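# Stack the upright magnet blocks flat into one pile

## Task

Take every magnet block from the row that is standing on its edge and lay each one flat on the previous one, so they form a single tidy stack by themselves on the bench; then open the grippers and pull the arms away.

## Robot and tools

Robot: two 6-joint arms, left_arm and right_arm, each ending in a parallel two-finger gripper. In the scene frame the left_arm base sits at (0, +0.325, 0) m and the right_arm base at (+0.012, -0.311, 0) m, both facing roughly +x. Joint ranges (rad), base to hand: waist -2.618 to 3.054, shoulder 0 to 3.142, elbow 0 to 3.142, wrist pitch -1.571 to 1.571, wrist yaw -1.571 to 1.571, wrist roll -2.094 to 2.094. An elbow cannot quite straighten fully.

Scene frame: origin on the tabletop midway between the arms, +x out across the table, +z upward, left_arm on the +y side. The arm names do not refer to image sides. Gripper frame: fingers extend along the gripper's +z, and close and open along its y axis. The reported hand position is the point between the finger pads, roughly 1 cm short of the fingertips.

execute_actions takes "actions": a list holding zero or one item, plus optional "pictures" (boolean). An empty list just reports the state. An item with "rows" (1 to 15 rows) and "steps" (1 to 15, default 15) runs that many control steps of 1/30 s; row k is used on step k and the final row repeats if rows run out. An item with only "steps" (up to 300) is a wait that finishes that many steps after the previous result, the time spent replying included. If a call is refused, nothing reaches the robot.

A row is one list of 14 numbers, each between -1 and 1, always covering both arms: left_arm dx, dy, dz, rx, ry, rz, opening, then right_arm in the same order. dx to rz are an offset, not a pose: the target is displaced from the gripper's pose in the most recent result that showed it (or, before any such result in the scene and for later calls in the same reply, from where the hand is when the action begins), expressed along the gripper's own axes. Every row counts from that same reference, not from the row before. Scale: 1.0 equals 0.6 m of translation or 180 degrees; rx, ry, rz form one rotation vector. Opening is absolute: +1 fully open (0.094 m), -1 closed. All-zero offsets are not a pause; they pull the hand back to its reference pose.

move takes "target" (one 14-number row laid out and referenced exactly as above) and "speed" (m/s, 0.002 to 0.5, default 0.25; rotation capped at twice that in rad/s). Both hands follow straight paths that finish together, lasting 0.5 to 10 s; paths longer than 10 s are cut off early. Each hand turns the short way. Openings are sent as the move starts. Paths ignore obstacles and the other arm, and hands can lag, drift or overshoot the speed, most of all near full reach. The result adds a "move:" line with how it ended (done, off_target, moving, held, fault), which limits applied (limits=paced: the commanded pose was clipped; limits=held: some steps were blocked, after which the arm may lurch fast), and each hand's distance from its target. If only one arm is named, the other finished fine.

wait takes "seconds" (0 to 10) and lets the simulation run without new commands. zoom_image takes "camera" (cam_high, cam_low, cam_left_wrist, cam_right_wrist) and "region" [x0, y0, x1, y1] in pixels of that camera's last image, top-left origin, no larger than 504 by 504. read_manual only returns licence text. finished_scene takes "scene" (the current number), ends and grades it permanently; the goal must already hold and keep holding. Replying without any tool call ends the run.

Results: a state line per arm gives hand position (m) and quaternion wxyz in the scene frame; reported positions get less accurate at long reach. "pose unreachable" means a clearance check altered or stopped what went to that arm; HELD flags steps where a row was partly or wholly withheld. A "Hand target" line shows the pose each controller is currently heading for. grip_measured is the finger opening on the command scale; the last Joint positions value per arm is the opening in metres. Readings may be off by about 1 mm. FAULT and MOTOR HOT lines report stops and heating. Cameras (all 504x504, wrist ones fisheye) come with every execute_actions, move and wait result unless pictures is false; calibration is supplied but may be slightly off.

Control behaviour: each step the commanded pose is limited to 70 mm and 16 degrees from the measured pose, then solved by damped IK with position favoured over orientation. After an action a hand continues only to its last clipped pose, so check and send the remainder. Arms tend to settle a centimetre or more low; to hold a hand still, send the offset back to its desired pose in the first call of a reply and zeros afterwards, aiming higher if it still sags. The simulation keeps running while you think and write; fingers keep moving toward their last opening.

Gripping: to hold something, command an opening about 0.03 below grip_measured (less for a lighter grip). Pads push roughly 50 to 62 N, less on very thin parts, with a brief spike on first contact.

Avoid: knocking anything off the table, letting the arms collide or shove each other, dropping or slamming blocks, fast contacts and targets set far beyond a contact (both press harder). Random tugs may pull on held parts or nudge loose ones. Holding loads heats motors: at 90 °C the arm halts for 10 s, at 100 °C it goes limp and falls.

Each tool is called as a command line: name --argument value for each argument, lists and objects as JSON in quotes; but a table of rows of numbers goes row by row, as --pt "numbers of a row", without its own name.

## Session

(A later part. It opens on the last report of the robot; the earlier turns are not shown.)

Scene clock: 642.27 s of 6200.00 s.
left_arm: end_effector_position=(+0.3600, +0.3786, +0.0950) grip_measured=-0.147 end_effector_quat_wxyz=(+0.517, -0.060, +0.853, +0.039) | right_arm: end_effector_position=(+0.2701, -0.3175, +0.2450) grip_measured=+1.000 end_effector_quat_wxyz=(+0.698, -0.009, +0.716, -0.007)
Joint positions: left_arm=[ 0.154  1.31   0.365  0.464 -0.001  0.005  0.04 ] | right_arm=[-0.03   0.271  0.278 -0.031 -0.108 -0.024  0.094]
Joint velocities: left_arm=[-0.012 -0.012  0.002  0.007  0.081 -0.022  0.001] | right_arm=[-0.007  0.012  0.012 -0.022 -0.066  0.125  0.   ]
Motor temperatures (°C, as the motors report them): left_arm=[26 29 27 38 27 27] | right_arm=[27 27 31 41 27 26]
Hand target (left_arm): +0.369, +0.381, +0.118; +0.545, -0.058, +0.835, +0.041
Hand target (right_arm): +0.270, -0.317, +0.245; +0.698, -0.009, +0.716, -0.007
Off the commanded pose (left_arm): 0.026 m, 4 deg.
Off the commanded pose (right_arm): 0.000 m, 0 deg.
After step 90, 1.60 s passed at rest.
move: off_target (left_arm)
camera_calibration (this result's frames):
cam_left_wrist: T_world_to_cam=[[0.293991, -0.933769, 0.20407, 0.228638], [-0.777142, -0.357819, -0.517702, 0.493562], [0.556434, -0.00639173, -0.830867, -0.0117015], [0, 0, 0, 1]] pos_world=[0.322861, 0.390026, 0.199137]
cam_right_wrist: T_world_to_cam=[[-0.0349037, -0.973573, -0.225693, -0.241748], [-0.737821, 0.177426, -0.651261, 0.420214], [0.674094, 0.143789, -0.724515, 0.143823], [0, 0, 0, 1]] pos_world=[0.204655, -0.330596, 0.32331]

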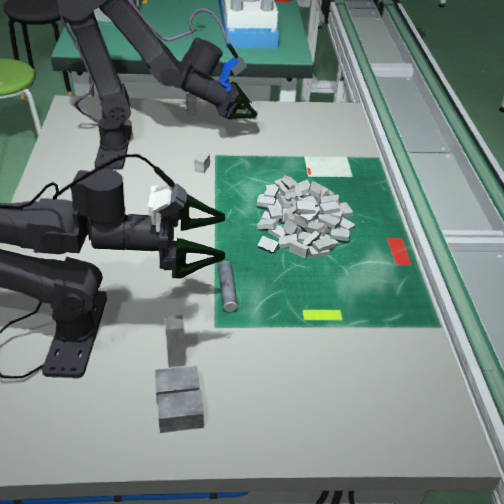

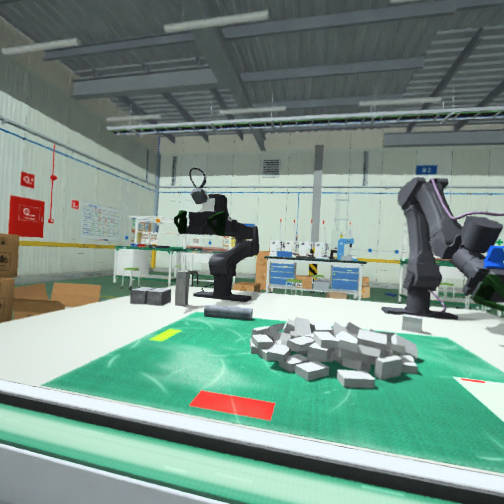

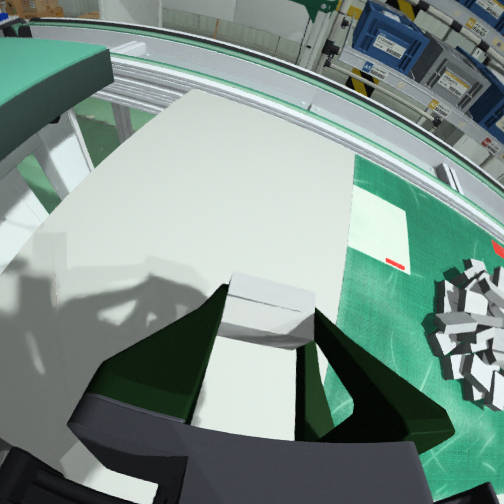

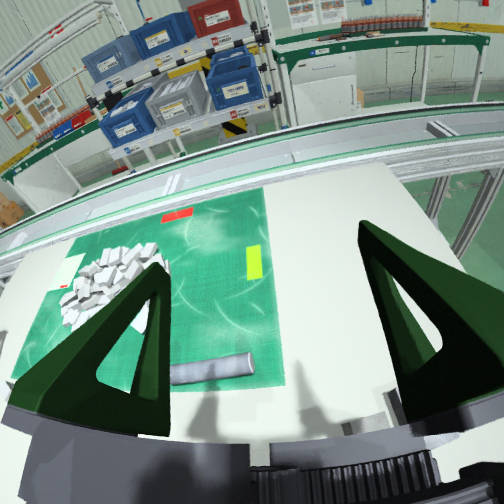

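move --target '[0.117, -0.1992, -0.2335, 0.0679, 0.4684, 0.1755, -0.2, 0, 0, 0, 0, 0, 0, 1]' --speed 0.2

Scene clock: 659.73 s of 6200.00 s.
left_arm: end_effector_position=(+0.2241, +0.2422, +0.0930) grip_measured=-0.147 end_effector_quat_wxyz=(-0.199, +0.204, +0.958, +0.029) | right_arm: end_effector_position=(+0.2701, -0.3175, +0.2450) grip_measured=+1.000 end_effector_quat_wxyz=(+0.698, -0.009, +0.716, -0.007)
Joint positions: left_arm=[-0.347  1.841  1.394 -1.528  0.002  0.062  0.04 ] | right_arm=[-0.03   0.271  0.278 -0.031 -0.108 -0.024  0.094]
Joint velocities: left_arm=[-0.002  0.002 -0.012 -0.037 -0.037 -0.007 -0.001] | right_arm=[-0.007  0.007  0.002 -0.066 -0.007 -0.007  0.   ]
Motor temperatures (°C, as the motors report them): left_arm=[26 29 29 38 27 27] | right_arm=[27 27 31 41 27 26]
Hand target (left_arm): +0.224, +0.239, +0.099; -0.201, +0.208, +0.957, +0.025
Hand target (right_arm): +0.270, -0.317, +0.245; +0.698, -0.009, +0.716, -0.007
Off the commanded pose (left_arm): 0.006 m, 2 deg.
Off the commanded pose (right_arm): 0.000 m, 0 deg.
After step 90, 9.97 s passed at rest.
move: done
camera_calibration (this result's frames):
cam_left_wrist: T_world_to_cam=[[-0.18764, -0.975311, -0.116449, 0.289446], [-0.620966, 0.0259314, 0.783408, 0.0891871], [-0.761046, 0.21931, -0.610501, 0.281435], [0, 0, 0, 1]] pos_world=[0.323879, 0.218266, 0.135652]
cam_right_wrist: T_world_to_cam=[[-0.0349037, -0.973573, -0.225693, -0.241748], [-0.737821, 0.177426, -0.651261, 0.420214], [0.674094, 0.143789, -0.724515, 0.143823], [0, 0, 0, 1]] pos_world=[0.204655, -0.330596, 0.32331]

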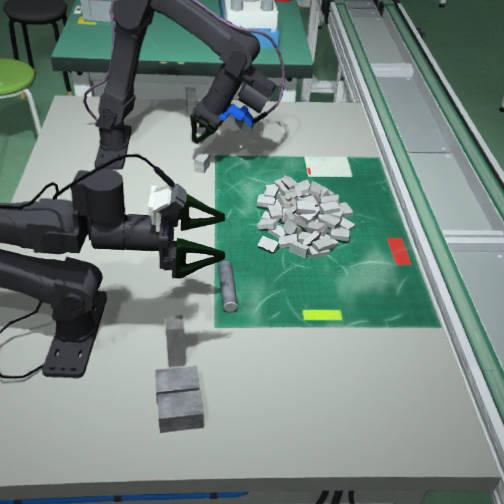

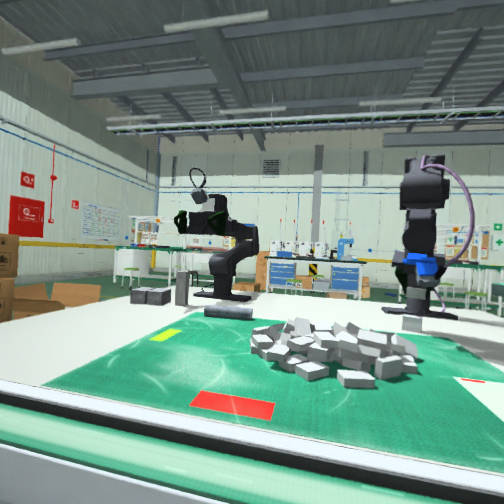

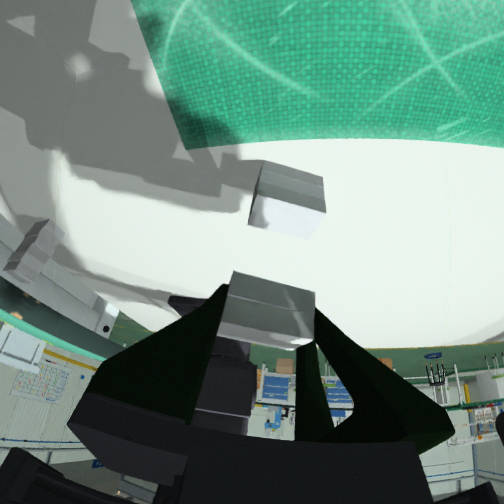

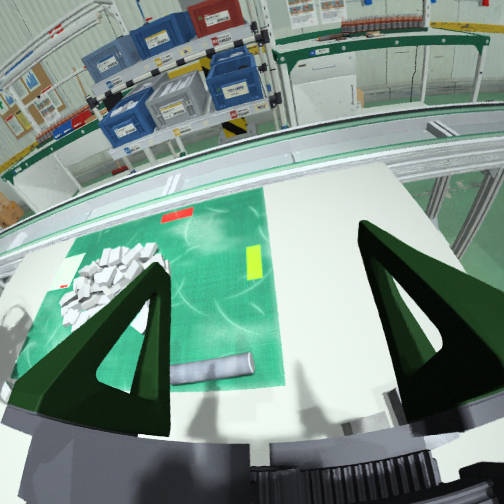

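move --target '[-0.0265, -0.0125, 0.0448, 0, 0.0097, -0.0089, -0.2, 0, 0, 0, 0, 0, 0, 1]' --speed 0.03

Scene clock: 669.47 s of 6200.00 s.
left_arm: end_effector_position=(+0.2290, +0.2352, +0.0641) grip_measured=-0.147 end_effector_quat_wxyz=(-0.205, +0.192, +0.959, +0.035) | right_arm: end_effector_position=(+0.2701, -0.3175, +0.2450) grip_measured=+1.000 end_effector_quat_wxyz=(+0.698, -0.009, +0.716, -0.007)
Joint positions: left_arm=[-0.365  1.908  1.359 -1.44   0.004  0.021  0.04 ] | right_arm=[-0.03   0.271  0.278 -0.031 -0.108 -0.024  0.094]
Joint velocities: left_arm=[-0.012 -0.007  0.012  0.022 -0.051  0.022 -0.001] | right_arm=[ 0.002 -0.007  0.007 -0.037 -0.037 -0.051  0.   ]
Motor temperatures (°C, as the motors report them): left_arm=[26 30 29 36 27 27] | right_arm=[27 27 31 41 27 26]
Hand target (left_arm): +0.224, +0.233, +0.062; -0.213, +0.190, +0.958, +0.034
Hand target (right_arm): +0.270, -0.317, +0.245; +0.698, -0.009, +0.716, -0.007
Off the commanded pose (left_arm): 0.005 m, 1 deg.
Off the commanded pose (right_arm): 0.000 m, 0 deg.
After step 90, 5.37 s passed at rest.
move: done
camera_calibration (this result's frames):
cam_left_wrist: T_world_to_cam=[[-0.168385, -0.976686, -0.133156, 0.27708], [-0.615135, -0.00143659, 0.78842, 0.11984], [-0.770231, 0.214667, -0.600552, 0.271606], [0, 0, 0, 1]] pos_world=[0.329573, 0.212487, 0.105524]
cam_right_wrist: T_world_to_cam=[[-0.0349037, -0.973573, -0.225693, -0.241748], [-0.737821, 0.177426, -0.651261, 0.420214], [0.674094, 0.143789, -0.724515, 0.143823], [0, 0, 0, 1]] pos_world=[0.204655, -0.330596, 0.32331]

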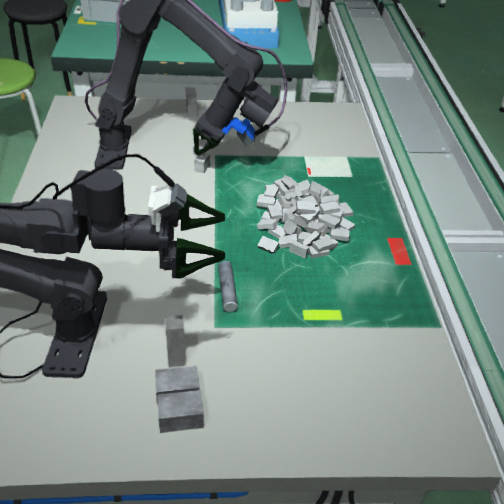

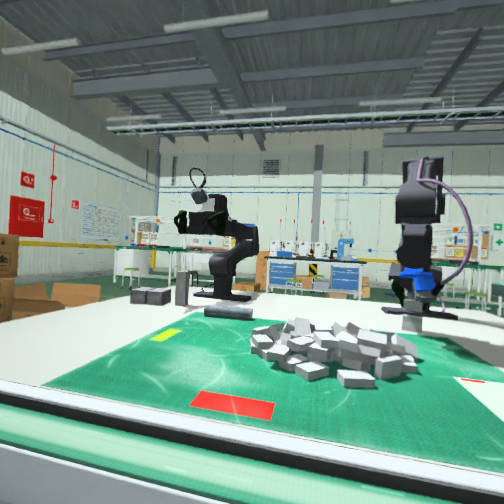

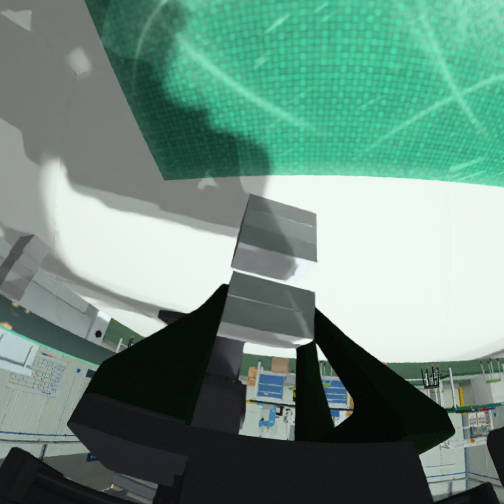

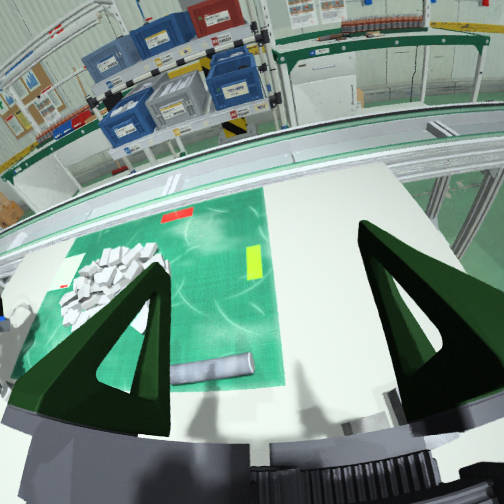

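move --target '[-0.0058, 0, 0.0185, 0, 0.005, 0, -0.2, 0, 0, 0, 0, 0, 0, 1]' --speed 0.01

zoom_image --camera "cam_left_wrist" --region '[190, 190, 350, 350]'

Scene clock: 676.80 s of 6200.00 s.
left_arm: end_effector_position=(+0.2316, +0.2341, +0.0548) grip_measured=-0.147 end_effector_quat_wxyz=(-0.203, +0.192, +0.960, +0.034) | right_arm: end_effector_position=(+0.2701, -0.3175, +0.2450) grip_measured=+1.000 end_effector_quat_wxyz=(+0.698, -0.009, +0.716, -0.007)
Joint positions: left_arm=[-0.365  1.926  1.346 -1.406  0.004  0.02   0.04 ] | right_arm=[-0.03   0.271  0.278 -0.031 -0.108 -0.024  0.094]
Joint velocities: left_arm=[ 0.002 -0.002 -0.002 -0.037  0.007  0.007 -0.   ] | right_arm=[-0.007  0.007  0.002  0.066 -0.066  0.022  0.   ]
Motor temperatures (°C, as the motors report them): left_arm=[26 30 29 35 27 27] | right_arm=[27 27 31 41 27 26]
Hand target (left_arm): +0.228, +0.235, +0.053; -0.212, +0.192, +0.958, +0.036
Hand target (right_arm): +0.270, -0.317, +0.245; +0.698, -0.009, +0.716, -0.007
Off the commanded pose (left_arm): 0.005 m, 1 deg.
Off the commanded pose (right_arm): 0.000 m, 0 deg.
After step 90, 2.97 s passed at rest.
move: done
camera_calibration (this result's frames):
cam_left_wrist: T_world_to_cam=[[-0.166916, -0.976972, -0.132912, 0.275002], [-0.617779, -0.00143125, 0.786351, 0.129444], [-0.768432, 0.213365, -0.603313, 0.268302], [0, 0, 0, 1]] pos_world=[0.332042, 0.211608, 0.0966328]
cam_right_wrist: T_world_to_cam=[[-0.0349037, -0.973573, -0.225693, -0.241748], [-0.737821, 0.177426, -0.651261, 0.420214], [0.674094, 0.143789, -0.724515, 0.143823], [0, 0, 0, 1]] pos_world=[0.204655, -0.330596, 0.32331]

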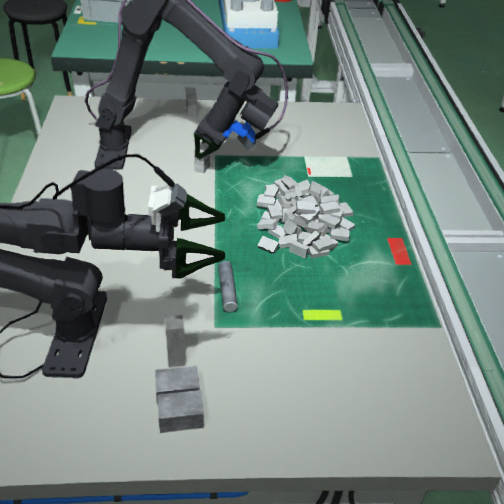

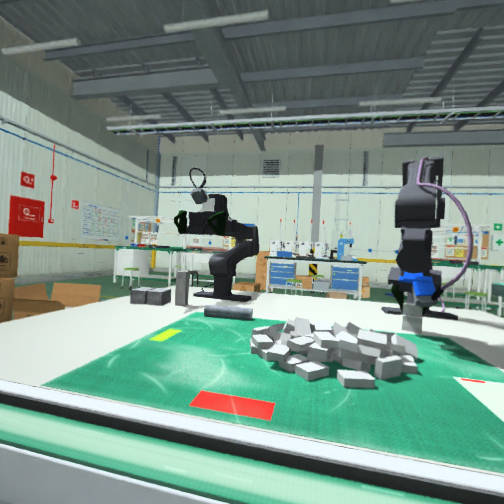

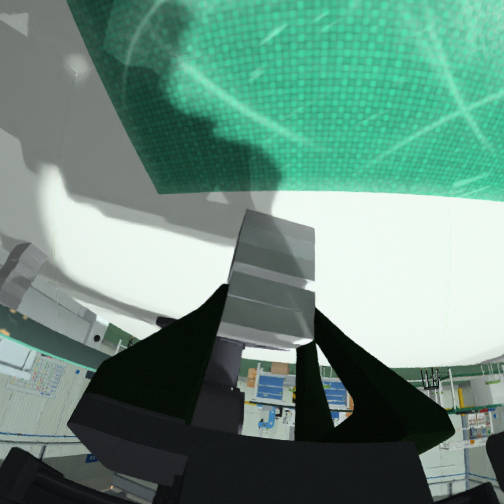

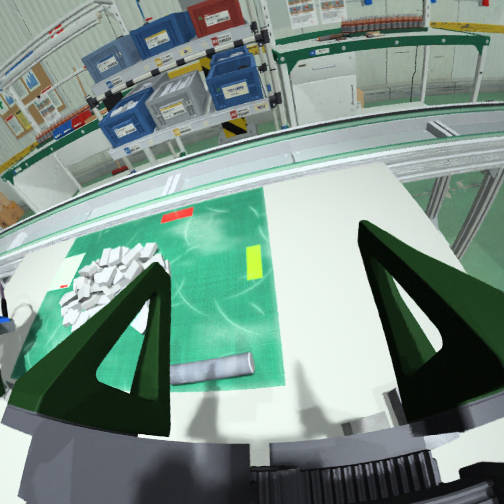

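Region (190, 190, 350, 350) of cam_left_wrist's 504x504 image, scaled by 3.150, with more detail than that image has.

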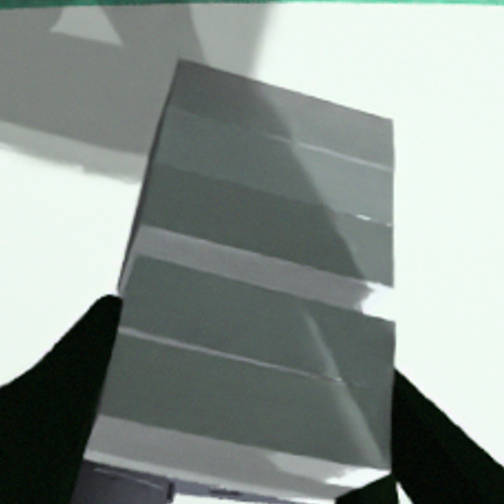

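move --target '[0.0005, 0, 0.015, 0, 0.006, 0, -0.2, 0, 0, 0, 0, 0, 0, 1]' --speed 0.006

zoom_image --camera "cam_left_wrist" --region '[190, 190, 350, 350]'

Scene clock: 682.50 s of 6200.00 s.
left_arm: end_effector_position=(+0.2323, +0.2339, +0.0503) grip_measured=-0.147 end_effector_quat_wxyz=(-0.201, +0.192, +0.960, +0.034) | right_arm: end_effector_position=(+0.2701, -0.3175, +0.2450) grip_measured=+1.000 end_effector_quat_wxyz=(+0.698, -0.009, +0.716, -0.007)
Joint positions: left_arm=[-0.365  1.931  1.335 -1.386  0.004  0.02   0.04 ] | right_arm=[-0.03   0.271  0.278 -0.031 -0.108 -0.024  0.094]
Joint velocities: left_arm=[-0.012  0.002 -0.007  0.037 -0.007 -0.037  0.   ] | right_arm=[ 0.007 -0.002  0.032 -0.11  -0.051  0.051  0.   ]
Motor temperatures (°C, as the motors report them): left_arm=[26 30 28 35 27 27] | right_arm=[27 27 31 41 27 26]
Hand target (left_arm): +0.228, +0.235, +0.047; -0.212, +0.191, +0.958, +0.036
Hand target (right_arm): +0.270, -0.317, +0.245; +0.698, -0.009, +0.716, -0.007
Off the commanded pose (left_arm): 0.006 m, 1 deg.
Off the commanded pose (right_arm): 0.000 m, 0 deg.
After step 90, 0.83 s passed at rest.
move: done
camera_calibration (this result's frames):
cam_left_wrist: T_world_to_cam=[[-0.166446, -0.977157, -0.132137, 0.27414], [-0.620566, -0.000333001, 0.784154, 0.133953], [-0.766286, 0.212519, -0.606335, 0.266004], [0, 0, 0, 1]] pos_world=[0.332591, 0.211391, 0.0924718]
cam_right_wrist: T_world_to_cam=[[-0.0349037, -0.973573, -0.225693, -0.241748], [-0.737821, 0.177426, -0.651261, 0.420214], [0.674094, 0.143789, -0.724515, 0.143823], [0, 0, 0, 1]] pos_world=[0.204655, -0.330596, 0.32331]

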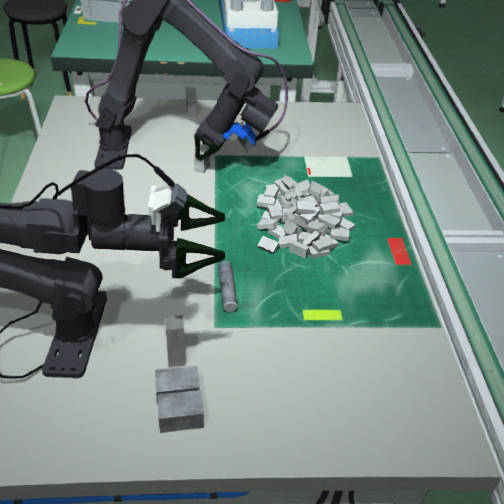

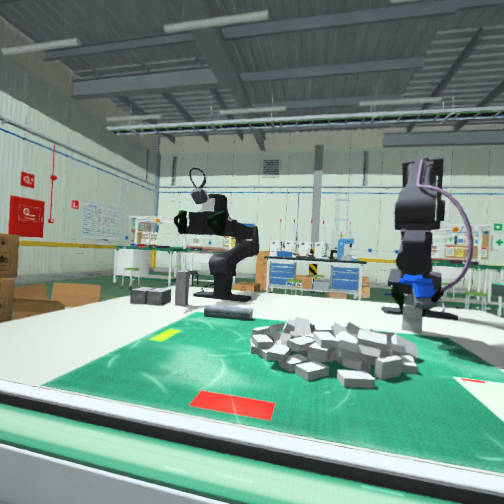

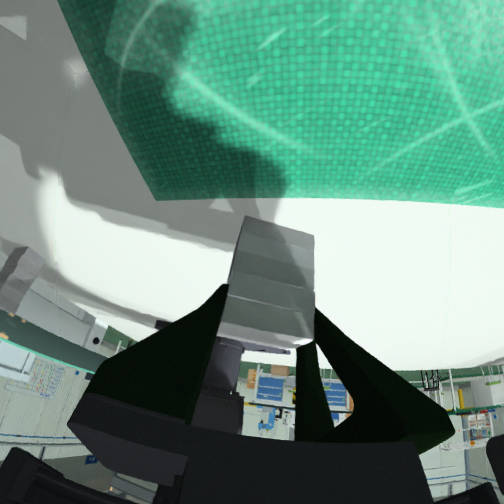

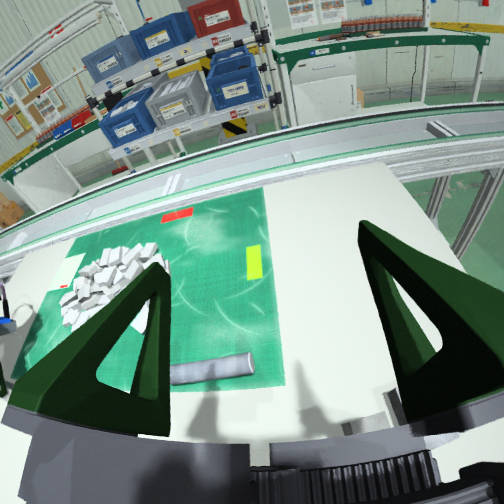

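Region (190, 190, 350, 350) of cam_left_wrist's 504x504 image, scaled by 3.150, with more detail than that image has.

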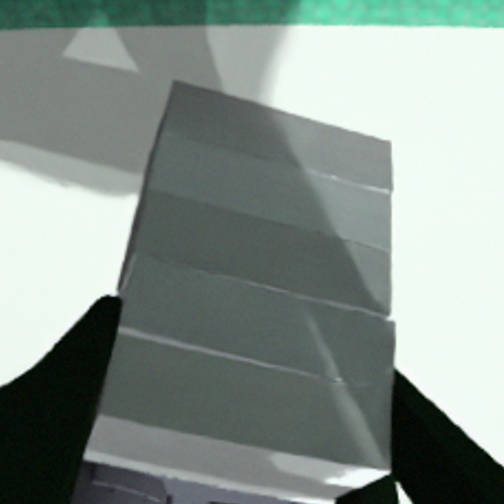

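move --target '[0, 0, 0, 0, 0, 0, 0.15, 0, 0, 0, 0, 0, 0, 1]' --speed 0.01

move --target '[0.0, 0, -0.1, 0, -0.08, 0, 0.6, 0, 0, 0, 0, 0, 0, 1]' --speed 0.06

Scene clock: 686.70 s of 6200.00 s.
left_arm: end_effector_position=(+0.2323, +0.2339, +0.0503) grip_measured=+0.149 end_effector_quat_wxyz=(-0.201, +0.192, +0.960, +0.034) | right_arm: end_effector_position=(+0.2701, -0.3175, +0.2450) grip_measured=+1.000 end_effector_quat_wxyz=(+0.698, -0.009, +0.716, -0.007)
Joint positions: left_arm=[-0.365  1.931  1.335 -1.386  0.004  0.02   0.054] | right_arm=[-0.03   0.271  0.278 -0.031 -0.108 -0.024  0.094]
Joint velocities: left_arm=[ 0.002 -0.002  0.002 -0.022 -0.066 -0.022  0.   ] | right_arm=[-0.002 -0.022  0.002 -0.007 -0.081  0.066  0.   ]
Motor temperatures (°C, as the motors report them): left_arm=[26 30 28 34 27 27] | right_arm=[27 27 31 41 27 26]
Hand target (left_arm): +0.232, +0.234, +0.050; -0.201, +0.192, +0.960, +0.034
Hand target (right_arm): +0.270, -0.317, +0.245; +0.698, -0.009, +0.716, -0.007
Off the commanded pose (left_arm): 0.000 m, 0 deg.
Off the commanded pose (right_arm): 0.000 m, 0 deg.
After step 90, 0.50 s passed at rest.
move: done
camera_calibration (this result's frames):
cam_left_wrist: T_world_to_cam=[[-0.166446, -0.977157, -0.132137, 0.27414], [-0.620566, -0.000333001, 0.784154, 0.133953], [-0.766286, 0.212519, -0.606335, 0.266004], [0, 0, 0, 1]] pos_world=[0.332591, 0.211391, 0.0924718]
cam_right_wrist: T_world_to_cam=[[-0.0349037, -0.973573, -0.225693, -0.241748], [-0.737821, 0.177426, -0.651261, 0.420214], [0.674094, 0.143789, -0.724515, 0.143823], [0, 0, 0, 1]] pos_world=[0.204655, -0.330596, 0.32331]

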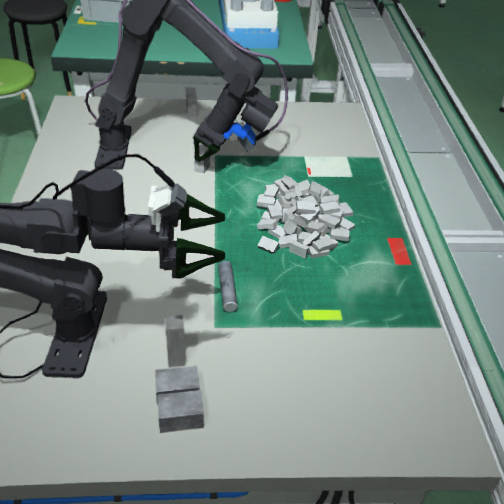

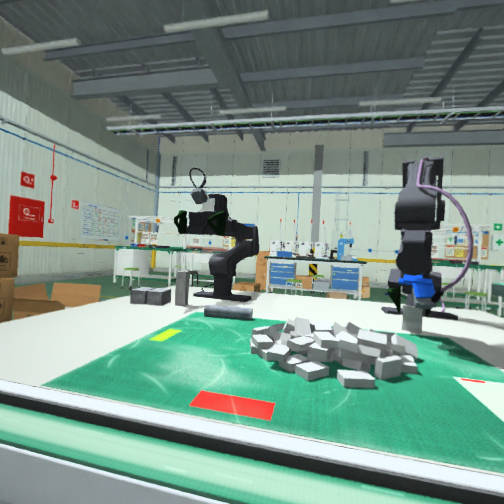

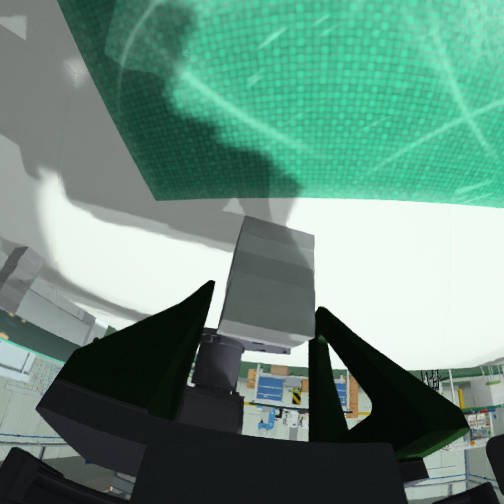

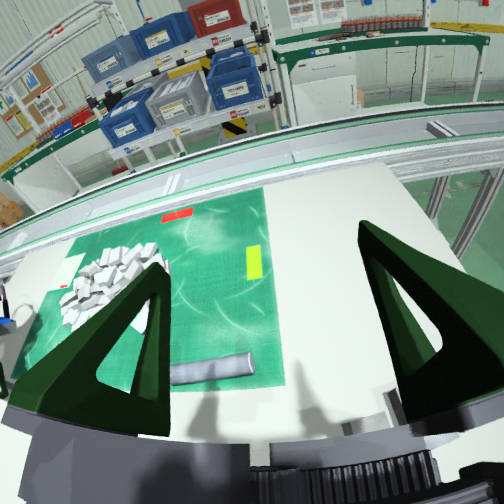

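Scene clock: 689.07 s of 6200.00 s.
left_arm: end_effector_position=(+0.2480, +0.2277, +0.0976) grip_measured=+0.599 end_effector_quat_wxyz=(-0.101, +0.195, +0.976, +0.016) | right_arm: end_effector_position=(+0.2701, -0.3175, +0.2450) grip_measured=+1.000 end_effector_quat_wxyz=(+0.698, -0.009, +0.716, -0.007)
Joint positions: left_arm=[-0.365  1.754  1.365 -1.386  0.004  0.02   0.075] | right_arm=[-0.03   0.271  0.278 -0.031 -0.108 -0.024  0.094]
Joint velocities: left_arm=[-0.022  0.007  0.002  0.007  0.007 -0.022 -0.   ] | right_arm=[ 0.002  0.002 -0.022 -0.022 -0.066 -0.037  0.   ]
Motor temperatures (°C, as the motors report them): left_arm=[26 30 28 34 27 27] | right_arm=[27 27 31 41 27 26]
Hand target (left_arm): +0.256, +0.226, +0.105; -0.079, +0.193, +0.978, +0.012
Hand target (right_arm): +0.270, -0.317, +0.245; +0.698, -0.009, +0.716, -0.007
Off the commanded pose (left_arm): 0.010 m, 3 deg.
Off the commanded pose (right_arm): 0.000 m, 0 deg.
move: off_target (left_arm)
camera_calibration (this result's frames):
cam_left_wrist: T_world_to_cam=[[-0.145239, -0.985514, -0.0875675, 0.269249], [-0.758897, 0.0541788, 0.648953, 0.141675], [-0.634808, 0.160708, -0.755772, 0.301874], [0, 0, 0, 1]] pos_world=[0.338255, 0.20916, 0.159785]
cam_right_wrist: T_world_to_cam=[[-0.0349037, -0.973573, -0.225693, -0.241748], [-0.737821, 0.177426, -0.651261, 0.420214], [0.674094, 0.143789, -0.724515, 0.143823], [0, 0, 0, 1]] pos_world=[0.204655, -0.330596, 0.32331]

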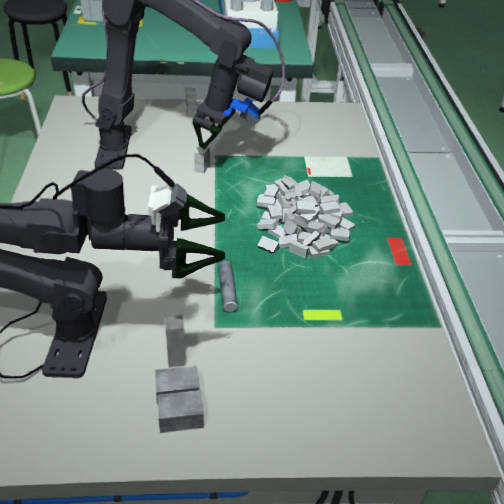

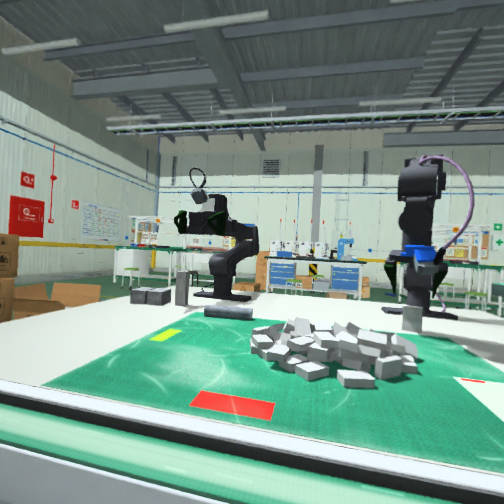

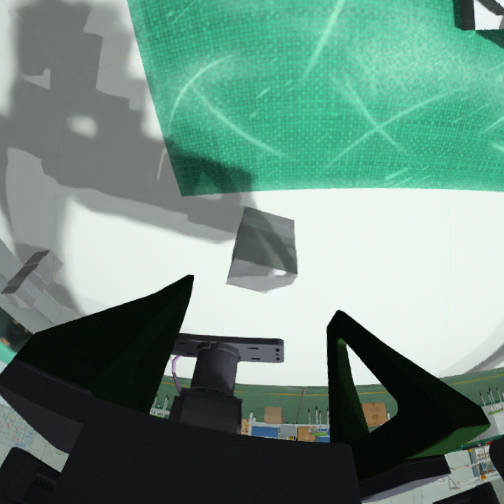

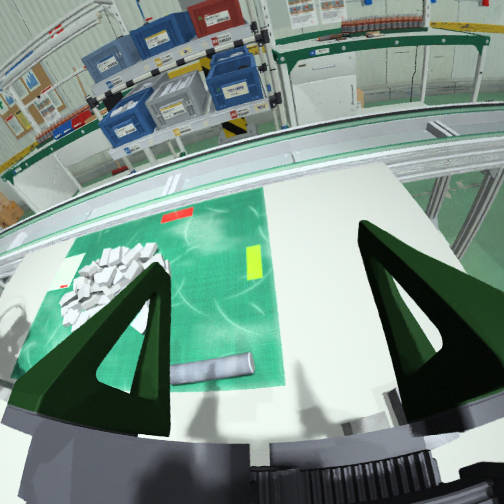

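Move clear further up and away, then inspect.

move --target '[-0.05, 0.18, -0.22, 0, -0.12, 0, 0.6, 0, 0, 0, 0, 0, 0, 1]' --speed 0.15

zoom_image --camera "cam_high" --region '[175, 130, 235, 185]'

zoom_image --camera "cam_low" --region '[385, 295, 440, 340]'

Scene clock: 693.93 s of 6200.00 s.
left_arm: end_effector_position=(+0.3407, +0.3095, +0.2167) grip_measured=+0.599 end_effector_quat_wxyz=(+0.082, +0.190, +0.978, -0.009) | right_arm: end_effector_position=(+0.2701, -0.3175, +0.2450) grip_measured=+1.000 end_effector_quat_wxyz=(+0.698, -0.009, +0.716, -0.007)
Joint positions: left_arm=[-0.015  1.739  1.835 -1.508  0.045  0.353  0.075] | right_arm=[-0.03   0.271  0.278 -0.031 -0.108 -0.024  0.094]
Joint velocities: left_arm=[-0.012 -0.017 -0.002 -0.007 -0.022 -0.022 -0.   ] | right_arm=[ 0.007 -0.002  0.002  0.051 -0.007 -0.037  0.   ]
Motor temperatures (°C, as the motors report them): left_arm=[26 31 29 34 27 27] | right_arm=[27 27 32 41 27 26]
Hand target (left_arm): +0.342, +0.309, +0.219; +0.082, +0.193, +0.978, -0.014
Hand target (right_arm): +0.270, -0.317, +0.245; +0.698, -0.009, +0.716, -0.007
Off the commanded pose (left_arm): 0.004 m, 1 deg.
Off the commanded pose (right_arm): 0.000 m, 0 deg.
After step 90, 0.03 s passed at rest.
move: done
camera_calibration (this result's frames):
cam_left_wrist: T_world_to_cam=[[-0.116477, -0.993095, -0.013977, 0.350372], [-0.934262, 0.10478, 0.340845, 0.241178], [-0.337027, 0.0527589, -0.940016, 0.409471], [0, 0, 0, 1]] pos_world=[0.404136, 0.301079, 0.307602]
cam_right_wrist: T_world_to_cam=[[-0.0349037, -0.973573, -0.225693, -0.241748], [-0.737821, 0.177426, -0.651261, 0.420214], [0.674094, 0.143789, -0.724515, 0.143823], [0, 0, 0, 1]] pos_world=[0.204655, -0.330596, 0.32331]

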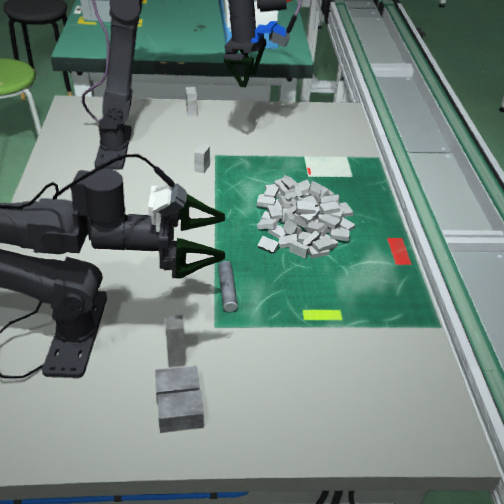

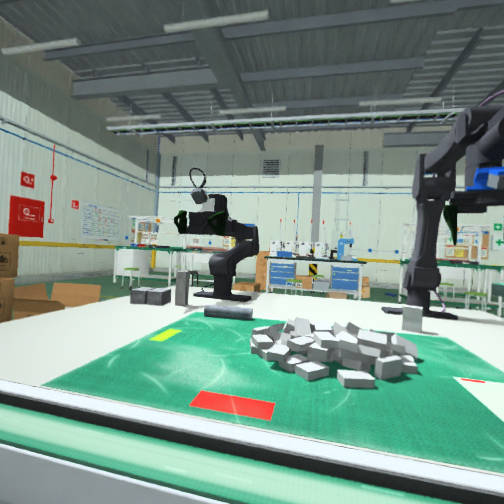

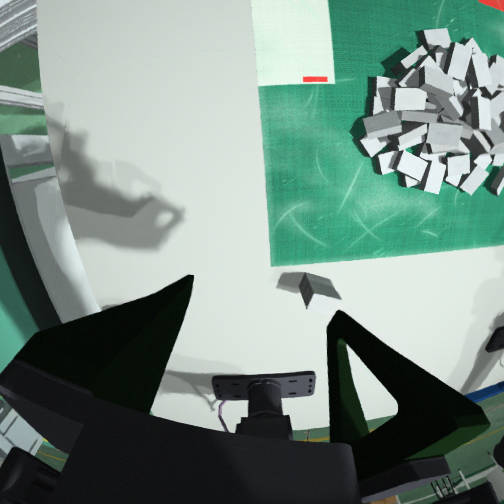

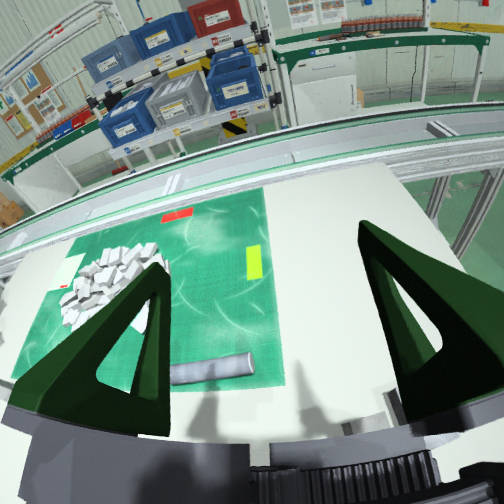

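Region (175, 130, 235, 185) of cam_high's 504x504 image, scaled by 8.400, with more detail than that image has; it fills the top 462 rows of this view, and the rest is white.

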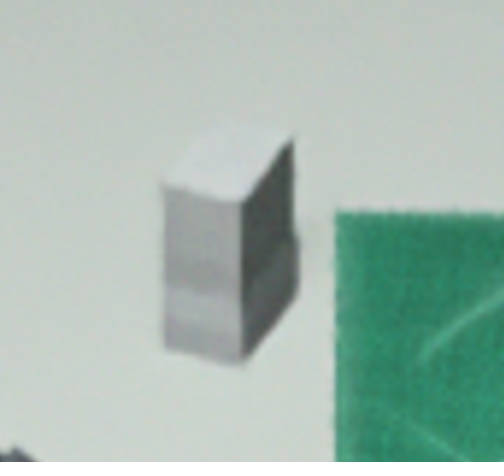

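Region (385, 295, 440, 340) of cam_low's 504x504 image, scaled by 9.164, with more detail than that image has; it fills the top 412 rows of this view, and the rest is white.

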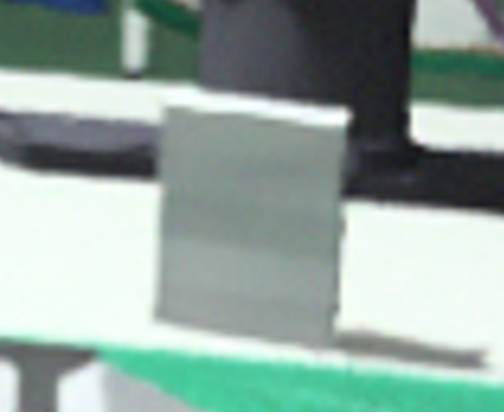

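The stack is neat and the arm is clear.

finished_scene --scene 1

The scene is finished: the task was done.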